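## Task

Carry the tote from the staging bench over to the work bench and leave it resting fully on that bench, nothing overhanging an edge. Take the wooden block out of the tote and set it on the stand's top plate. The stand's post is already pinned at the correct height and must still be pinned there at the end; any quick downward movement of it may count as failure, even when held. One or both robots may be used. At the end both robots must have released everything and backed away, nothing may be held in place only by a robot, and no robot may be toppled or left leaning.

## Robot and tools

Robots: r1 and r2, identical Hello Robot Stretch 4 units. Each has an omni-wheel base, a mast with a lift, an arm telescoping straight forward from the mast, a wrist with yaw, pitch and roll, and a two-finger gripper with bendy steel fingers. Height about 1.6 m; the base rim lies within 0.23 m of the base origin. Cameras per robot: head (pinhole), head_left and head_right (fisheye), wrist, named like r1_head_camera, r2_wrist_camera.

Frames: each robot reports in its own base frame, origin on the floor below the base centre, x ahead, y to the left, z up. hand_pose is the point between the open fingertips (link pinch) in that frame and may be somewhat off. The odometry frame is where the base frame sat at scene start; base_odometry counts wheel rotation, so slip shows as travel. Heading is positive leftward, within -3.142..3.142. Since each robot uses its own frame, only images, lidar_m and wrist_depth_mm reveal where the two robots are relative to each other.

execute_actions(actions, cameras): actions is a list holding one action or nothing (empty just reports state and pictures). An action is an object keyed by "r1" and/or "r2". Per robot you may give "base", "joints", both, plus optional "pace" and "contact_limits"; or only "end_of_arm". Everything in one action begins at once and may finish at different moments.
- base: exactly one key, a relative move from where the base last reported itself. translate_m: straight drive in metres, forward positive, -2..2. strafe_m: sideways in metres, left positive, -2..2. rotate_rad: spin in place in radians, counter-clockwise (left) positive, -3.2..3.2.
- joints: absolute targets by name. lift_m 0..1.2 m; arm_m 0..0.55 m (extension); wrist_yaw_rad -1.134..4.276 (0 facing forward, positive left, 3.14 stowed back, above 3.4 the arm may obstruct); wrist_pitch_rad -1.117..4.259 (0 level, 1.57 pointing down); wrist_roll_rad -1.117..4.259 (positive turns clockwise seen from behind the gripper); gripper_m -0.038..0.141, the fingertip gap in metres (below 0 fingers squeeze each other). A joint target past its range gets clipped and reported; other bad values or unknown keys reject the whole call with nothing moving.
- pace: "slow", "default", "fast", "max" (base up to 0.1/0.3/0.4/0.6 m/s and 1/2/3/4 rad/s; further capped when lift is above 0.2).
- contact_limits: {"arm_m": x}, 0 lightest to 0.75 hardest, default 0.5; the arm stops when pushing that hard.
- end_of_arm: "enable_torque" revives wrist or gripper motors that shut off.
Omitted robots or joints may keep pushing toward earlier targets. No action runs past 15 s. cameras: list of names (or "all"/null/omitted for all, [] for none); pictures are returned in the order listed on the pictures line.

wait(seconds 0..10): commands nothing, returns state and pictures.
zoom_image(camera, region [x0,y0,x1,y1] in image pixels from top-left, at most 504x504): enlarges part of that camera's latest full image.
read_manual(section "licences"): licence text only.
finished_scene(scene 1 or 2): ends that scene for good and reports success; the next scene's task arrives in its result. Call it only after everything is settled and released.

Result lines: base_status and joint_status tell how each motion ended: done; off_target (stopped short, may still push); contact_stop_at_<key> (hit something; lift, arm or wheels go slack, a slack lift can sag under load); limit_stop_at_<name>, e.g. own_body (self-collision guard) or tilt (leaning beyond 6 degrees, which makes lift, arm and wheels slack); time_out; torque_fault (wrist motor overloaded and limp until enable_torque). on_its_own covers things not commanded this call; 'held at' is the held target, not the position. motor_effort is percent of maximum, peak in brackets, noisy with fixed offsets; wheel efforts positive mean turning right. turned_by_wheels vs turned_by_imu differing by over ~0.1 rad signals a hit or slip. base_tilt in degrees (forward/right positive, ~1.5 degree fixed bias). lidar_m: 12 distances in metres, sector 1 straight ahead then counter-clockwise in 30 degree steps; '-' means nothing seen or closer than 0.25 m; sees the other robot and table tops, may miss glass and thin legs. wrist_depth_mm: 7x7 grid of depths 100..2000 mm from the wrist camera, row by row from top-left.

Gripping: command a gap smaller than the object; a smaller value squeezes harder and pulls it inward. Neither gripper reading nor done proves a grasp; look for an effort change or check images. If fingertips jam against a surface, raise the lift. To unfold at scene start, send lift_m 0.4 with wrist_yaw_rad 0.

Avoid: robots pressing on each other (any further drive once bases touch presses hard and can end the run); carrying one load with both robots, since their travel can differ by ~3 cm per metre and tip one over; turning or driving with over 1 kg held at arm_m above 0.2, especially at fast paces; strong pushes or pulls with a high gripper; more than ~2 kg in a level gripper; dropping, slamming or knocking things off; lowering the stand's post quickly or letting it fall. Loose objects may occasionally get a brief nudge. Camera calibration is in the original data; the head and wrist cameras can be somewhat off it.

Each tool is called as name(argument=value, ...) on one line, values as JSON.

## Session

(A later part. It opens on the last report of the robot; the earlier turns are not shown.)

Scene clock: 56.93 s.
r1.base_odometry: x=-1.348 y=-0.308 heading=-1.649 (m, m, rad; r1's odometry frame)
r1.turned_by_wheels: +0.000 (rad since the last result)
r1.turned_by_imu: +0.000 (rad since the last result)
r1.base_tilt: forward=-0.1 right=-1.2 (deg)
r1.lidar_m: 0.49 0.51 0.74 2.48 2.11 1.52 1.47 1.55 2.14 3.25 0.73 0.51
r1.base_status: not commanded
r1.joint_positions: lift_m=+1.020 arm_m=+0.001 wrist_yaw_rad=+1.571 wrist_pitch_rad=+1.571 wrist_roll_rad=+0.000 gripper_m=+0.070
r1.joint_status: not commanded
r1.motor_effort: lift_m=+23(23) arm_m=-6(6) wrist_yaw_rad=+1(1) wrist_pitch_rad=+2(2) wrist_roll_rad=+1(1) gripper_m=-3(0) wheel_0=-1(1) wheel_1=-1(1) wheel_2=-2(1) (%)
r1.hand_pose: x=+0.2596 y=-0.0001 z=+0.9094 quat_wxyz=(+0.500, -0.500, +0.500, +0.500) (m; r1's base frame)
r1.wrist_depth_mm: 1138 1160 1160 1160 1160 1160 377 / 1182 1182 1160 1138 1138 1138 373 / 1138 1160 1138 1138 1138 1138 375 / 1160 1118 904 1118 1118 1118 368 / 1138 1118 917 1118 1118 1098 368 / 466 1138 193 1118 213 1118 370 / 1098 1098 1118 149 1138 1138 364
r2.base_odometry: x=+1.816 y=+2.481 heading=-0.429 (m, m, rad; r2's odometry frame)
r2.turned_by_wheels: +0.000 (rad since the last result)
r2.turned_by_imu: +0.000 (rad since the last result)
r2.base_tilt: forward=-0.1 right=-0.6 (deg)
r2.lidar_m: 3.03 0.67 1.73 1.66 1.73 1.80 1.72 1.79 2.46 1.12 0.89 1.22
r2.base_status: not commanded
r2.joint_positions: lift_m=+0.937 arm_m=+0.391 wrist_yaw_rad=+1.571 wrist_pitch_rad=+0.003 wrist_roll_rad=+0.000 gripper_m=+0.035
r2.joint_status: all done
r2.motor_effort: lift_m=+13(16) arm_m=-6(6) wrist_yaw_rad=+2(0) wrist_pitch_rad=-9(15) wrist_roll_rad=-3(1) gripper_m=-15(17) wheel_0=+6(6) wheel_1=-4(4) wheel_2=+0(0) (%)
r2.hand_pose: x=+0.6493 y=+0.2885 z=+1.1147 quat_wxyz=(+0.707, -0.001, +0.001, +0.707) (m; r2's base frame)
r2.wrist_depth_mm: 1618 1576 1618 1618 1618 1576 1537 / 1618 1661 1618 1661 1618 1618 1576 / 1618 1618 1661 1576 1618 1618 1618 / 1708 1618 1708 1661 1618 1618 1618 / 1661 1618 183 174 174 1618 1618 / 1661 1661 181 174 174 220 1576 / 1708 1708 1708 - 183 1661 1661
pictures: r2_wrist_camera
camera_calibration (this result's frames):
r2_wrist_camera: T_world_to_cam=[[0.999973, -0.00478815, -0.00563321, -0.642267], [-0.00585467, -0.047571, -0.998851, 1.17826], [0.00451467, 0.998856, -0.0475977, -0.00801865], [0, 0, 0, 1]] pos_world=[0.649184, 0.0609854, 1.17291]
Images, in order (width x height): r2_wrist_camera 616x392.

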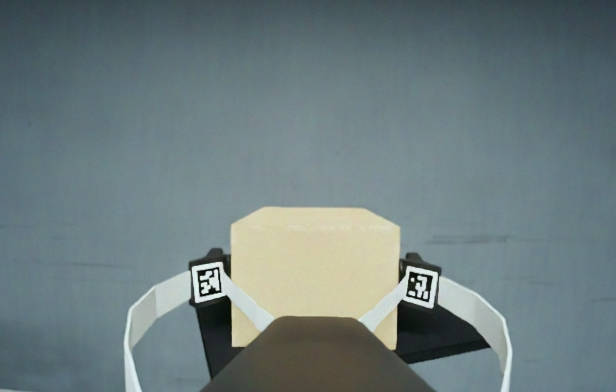

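Contact made. Release.

execute_actions(actions=[{"r2": {"joints": {"gripper_m": 0.11}}}], cameras=["r2_wrist_camera"])

execute_actions(actions=[{"r2": {"base": {"strafe_m": -0.3}, "pace": "fast"}}], cameras=["r2_head_camera", "r2_wrist_camera", "r1_head_camera"])

Scene clock: 58.60 s.
r1.base_odometry: x=-1.348 y=-0.308 heading=-1.649 (m, m, rad; r1's odometry frame)
r1.turned_by_wheels: +0.000 (rad since the last result)
r1.turned_by_imu: +0.001 (rad since the last result)
r1.base_tilt: forward=-0.1 right=-1.2 (deg)
r1.lidar_m: 0.49 0.53 0.71 2.50 2.11 1.52 1.47 1.53 2.13 3.24 0.73 0.52
r1.base_status: not commanded
r1.joint_positions: lift_m=+1.020 arm_m=+0.001 wrist_yaw_rad=+1.571 wrist_pitch_rad=+1.571 wrist_roll_rad=+0.000 gripper_m=+0.070
r1.joint_status: not commanded
r1.motor_effort: lift_m=+23(23) arm_m=-6(7) wrist_yaw_rad=+1(1) wrist_pitch_rad=+2(2) wrist_roll_rad=+1(1) gripper_m=-2(1) wheel_0=-2(1) wheel_1=-1(1) wheel_2=-2(2) (%)
r1.hand_pose: x=+0.2596 y=-0.0001 z=+0.9094 quat_wxyz=(+0.500, -0.500, +0.500, +0.500) (m; r1's base frame)
r1.wrist_depth_mm: 1160 1182 1160 1138 1160 1160 375 / 1160 1160 1138 1138 1138 1160 373 / 1138 1138 1138 1118 1138 1118 370 / 1118 1118 917 1138 1118 1138 370 / 1118 1118 917 1160 1118 1138 370 / 469 1118 192 1138 214 1118 370 / 1138 1118 1118 148 1078 1098 366
r2.base_odometry: x=+1.816 y=+2.481 heading=-0.429 (m, m, rad; r2's odometry frame)
r2.turned_by_wheels: +0.000 (rad since the last result)
r2.turned_by_imu: +0.000 (rad since the last result)
r2.base_tilt: forward=-0.1 right=-0.6 (deg)
r2.lidar_m: 3.02 0.69 1.76 1.66 1.75 1.78 1.71 1.79 2.45 1.12 0.89 1.20
r2.base_status: not commanded
r2.joint_positions: lift_m=+0.937 arm_m=+0.391 wrist_yaw_rad=+1.571 wrist_pitch_rad=+0.002 wrist_roll_rad=+0.000 gripper_m=+0.110
r2.joint_status: all done
r2.motor_effort: lift_m=+13(13) arm_m=-6(6) wrist_yaw_rad=+1(1) wrist_pitch_rad=-6(9) wrist_roll_rad=-3(2) gripper_m=-1(18) wheel_0=+6(6) wheel_1=-4(4) wheel_2=+0(0) (%)
r2.hand_pose: x=+0.6494 y=+0.2885 z=+1.1149 quat_wxyz=(+0.707, -0.001, +0.001, +0.707) (m; r2's base frame)
r2.wrist_depth_mm: 1661 1618 1618 1618 1576 1576 1576 / 1618 1618 1576 1618 1576 1576 1576 / 1618 1618 1661 1576 1661 1618 1618 / 1661 1618 1618 1618 1618 1618 1618 / 1708 1618 208 189 201 1576 1576 / 1661 1661 195 155 190 1661 1661 / 1661 1708 1661 - 189 1618 1708
pictures: r2_wrist_camera
camera_calibration (this result's frames):
r2_wrist_camera: T_world_to_cam=[[0.999972, -0.00485291, -0.00563699, -0.642257], [-0.00585768, -0.0467311, -0.99889, 1.17831], [0.0045841, 0.998896, -0.0467583, -0.00899407], [0, 0, 0, 1]] pos_world=[0.649182, 0.0609311, 1.17296]
Images, in order (width x height): r2_wrist_camera 616x392.

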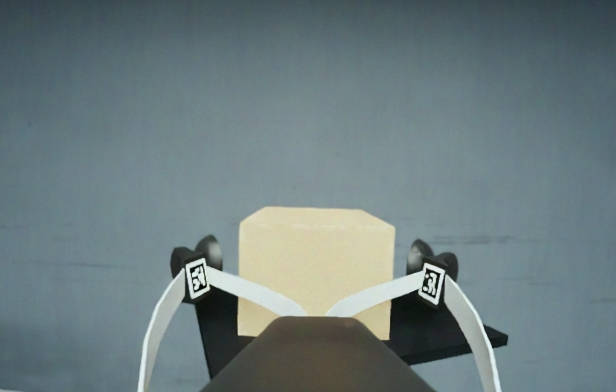

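Scene clock: 60.70 s.
r1.base_odometry: x=-1.348 y=-0.308 heading=-1.649 (m, m, rad; r1's odometry frame)
r1.turned_by_wheels: +0.000 (rad since the last result)
r1.turned_by_imu: +0.001 (rad since the last result)
r1.base_tilt: forward=-0.1 right=-1.2 (deg)
r1.lidar_m: 0.49 0.53 0.73 2.50 2.07 1.53 1.47 1.55 2.13 3.25 0.74 0.53
r1.base_status: not commanded
r1.joint_positions: lift_m=+1.020 arm_m=+0.001 wrist_yaw_rad=+1.571 wrist_pitch_rad=+1.571 wrist_roll_rad=+0.000 gripper_m=+0.070
r1.joint_status: not commanded
r1.motor_effort: lift_m=+24(23) arm_m=-6(6) wrist_yaw_rad=+1(1) wrist_pitch_rad=+1(2) wrist_roll_rad=+1(1) gripper_m=-4(2) wheel_0=-1(1) wheel_1=-1(1) wheel_2=-1(1) (%)
r1.hand_pose: x=+0.2596 y=-0.0001 z=+0.9094 quat_wxyz=(+0.500, -0.500, +0.500, +0.500) (m; r1's base frame)
r1.wrist_depth_mm: 1182 1160 1182 1138 1138 1138 379 / 1138 1160 1160 1160 1138 1138 375 / 1160 1138 1138 1138 1138 1138 373 / 1160 1138 931 1138 1138 1138 370 / 1138 1138 917 1118 1138 1138 368 / 466 1160 192 1138 214 1118 366 / 1118 1098 1118 148 1118 1118 364
r2.base_odometry: x=+1.691 y=+2.209 heading=-0.429 (m, m, rad; r2's odometry frame)
r2.turned_by_wheels: +0.000 (rad since the last result)
r2.turned_by_imu: +0.000 (rad since the last result)
r2.base_tilt: forward=+0.0 right=-0.6 (deg)
r2.lidar_m: 3.02 0.77 0.82 1.98 2.03 1.78 1.69 1.77 2.45 1.14 0.61 0.78
r2.base_status: done
r2.joint_positions: lift_m=+0.937 arm_m=+0.391 wrist_yaw_rad=+1.571 wrist_pitch_rad=+0.002 wrist_roll_rad=+0.000 gripper_m=+0.110
r2.joint_status: not commanded
r2.motor_effort: lift_m=+14(14) arm_m=-6(6) wrist_yaw_rad=+1(2) wrist_pitch_rad=-6(6) wrist_roll_rad=-3(2) gripper_m=+1(1) wheel_0=+3(13) wheel_1=-2(11) wheel_2=+0(2) (%)
r2.hand_pose: x=+0.6493 y=+0.2885 z=+1.1149 quat_wxyz=(+0.707, -0.001, +0.001, +0.707) (m; r2's base frame)
r2.wrist_depth_mm: 1921 1921 1863 1863 1863 1921 1921 / - 1921 1983 1921 1983 1921 1863 / 1921 1983 1921 1983 1863 1921 1921 / 1921 1983 1921 1983 1921 1921 1921 / 1983 1921 1983 535 1983 1921 1921 / 1983 - 1983 155 1921 1921 1983 / 1983 1983 - - 1921 1921 1921
pictures: r1_head_camera, r2_head_camera, r2_wrist_camera
camera_calibration (this result's frames):
r2_wrist_camera: T_world_to_cam=[[0.999972, -0.00485242, -0.00563765, -0.642232], [-0.00585763, -0.0465817, -0.998897, 1.17823], [0.00458446, 0.998903, -0.0466088, -0.00916479], [0, 0, 0, 1]] pos_world=[0.649158, 0.0609225, 1.17289]
Images, in order (width x height): r1_head_camera 420x560, r2_head_camera 420x560, r2_wrist_camera 616x392.

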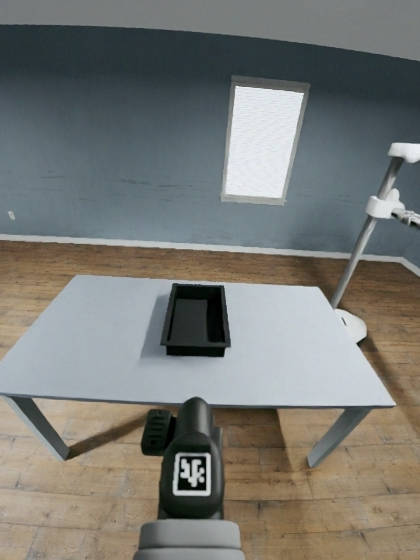

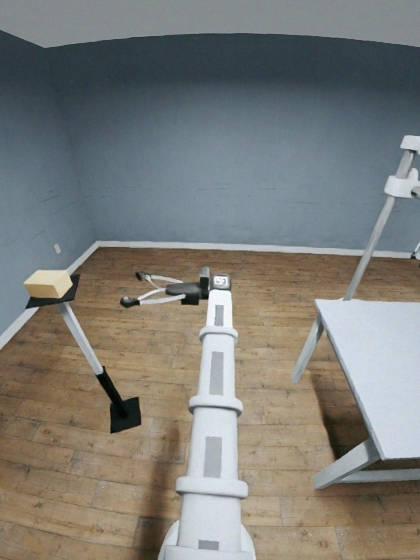

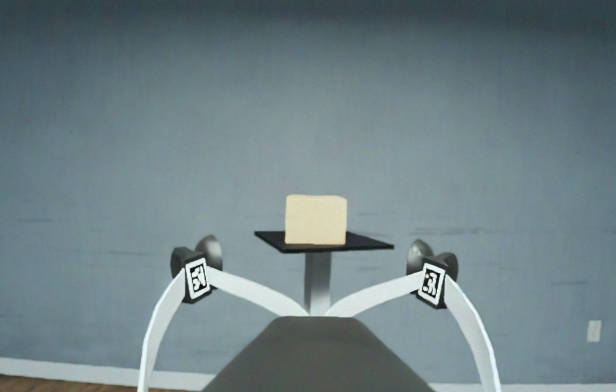

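finished_scene(scene=1)

The scene is finished: the task was done.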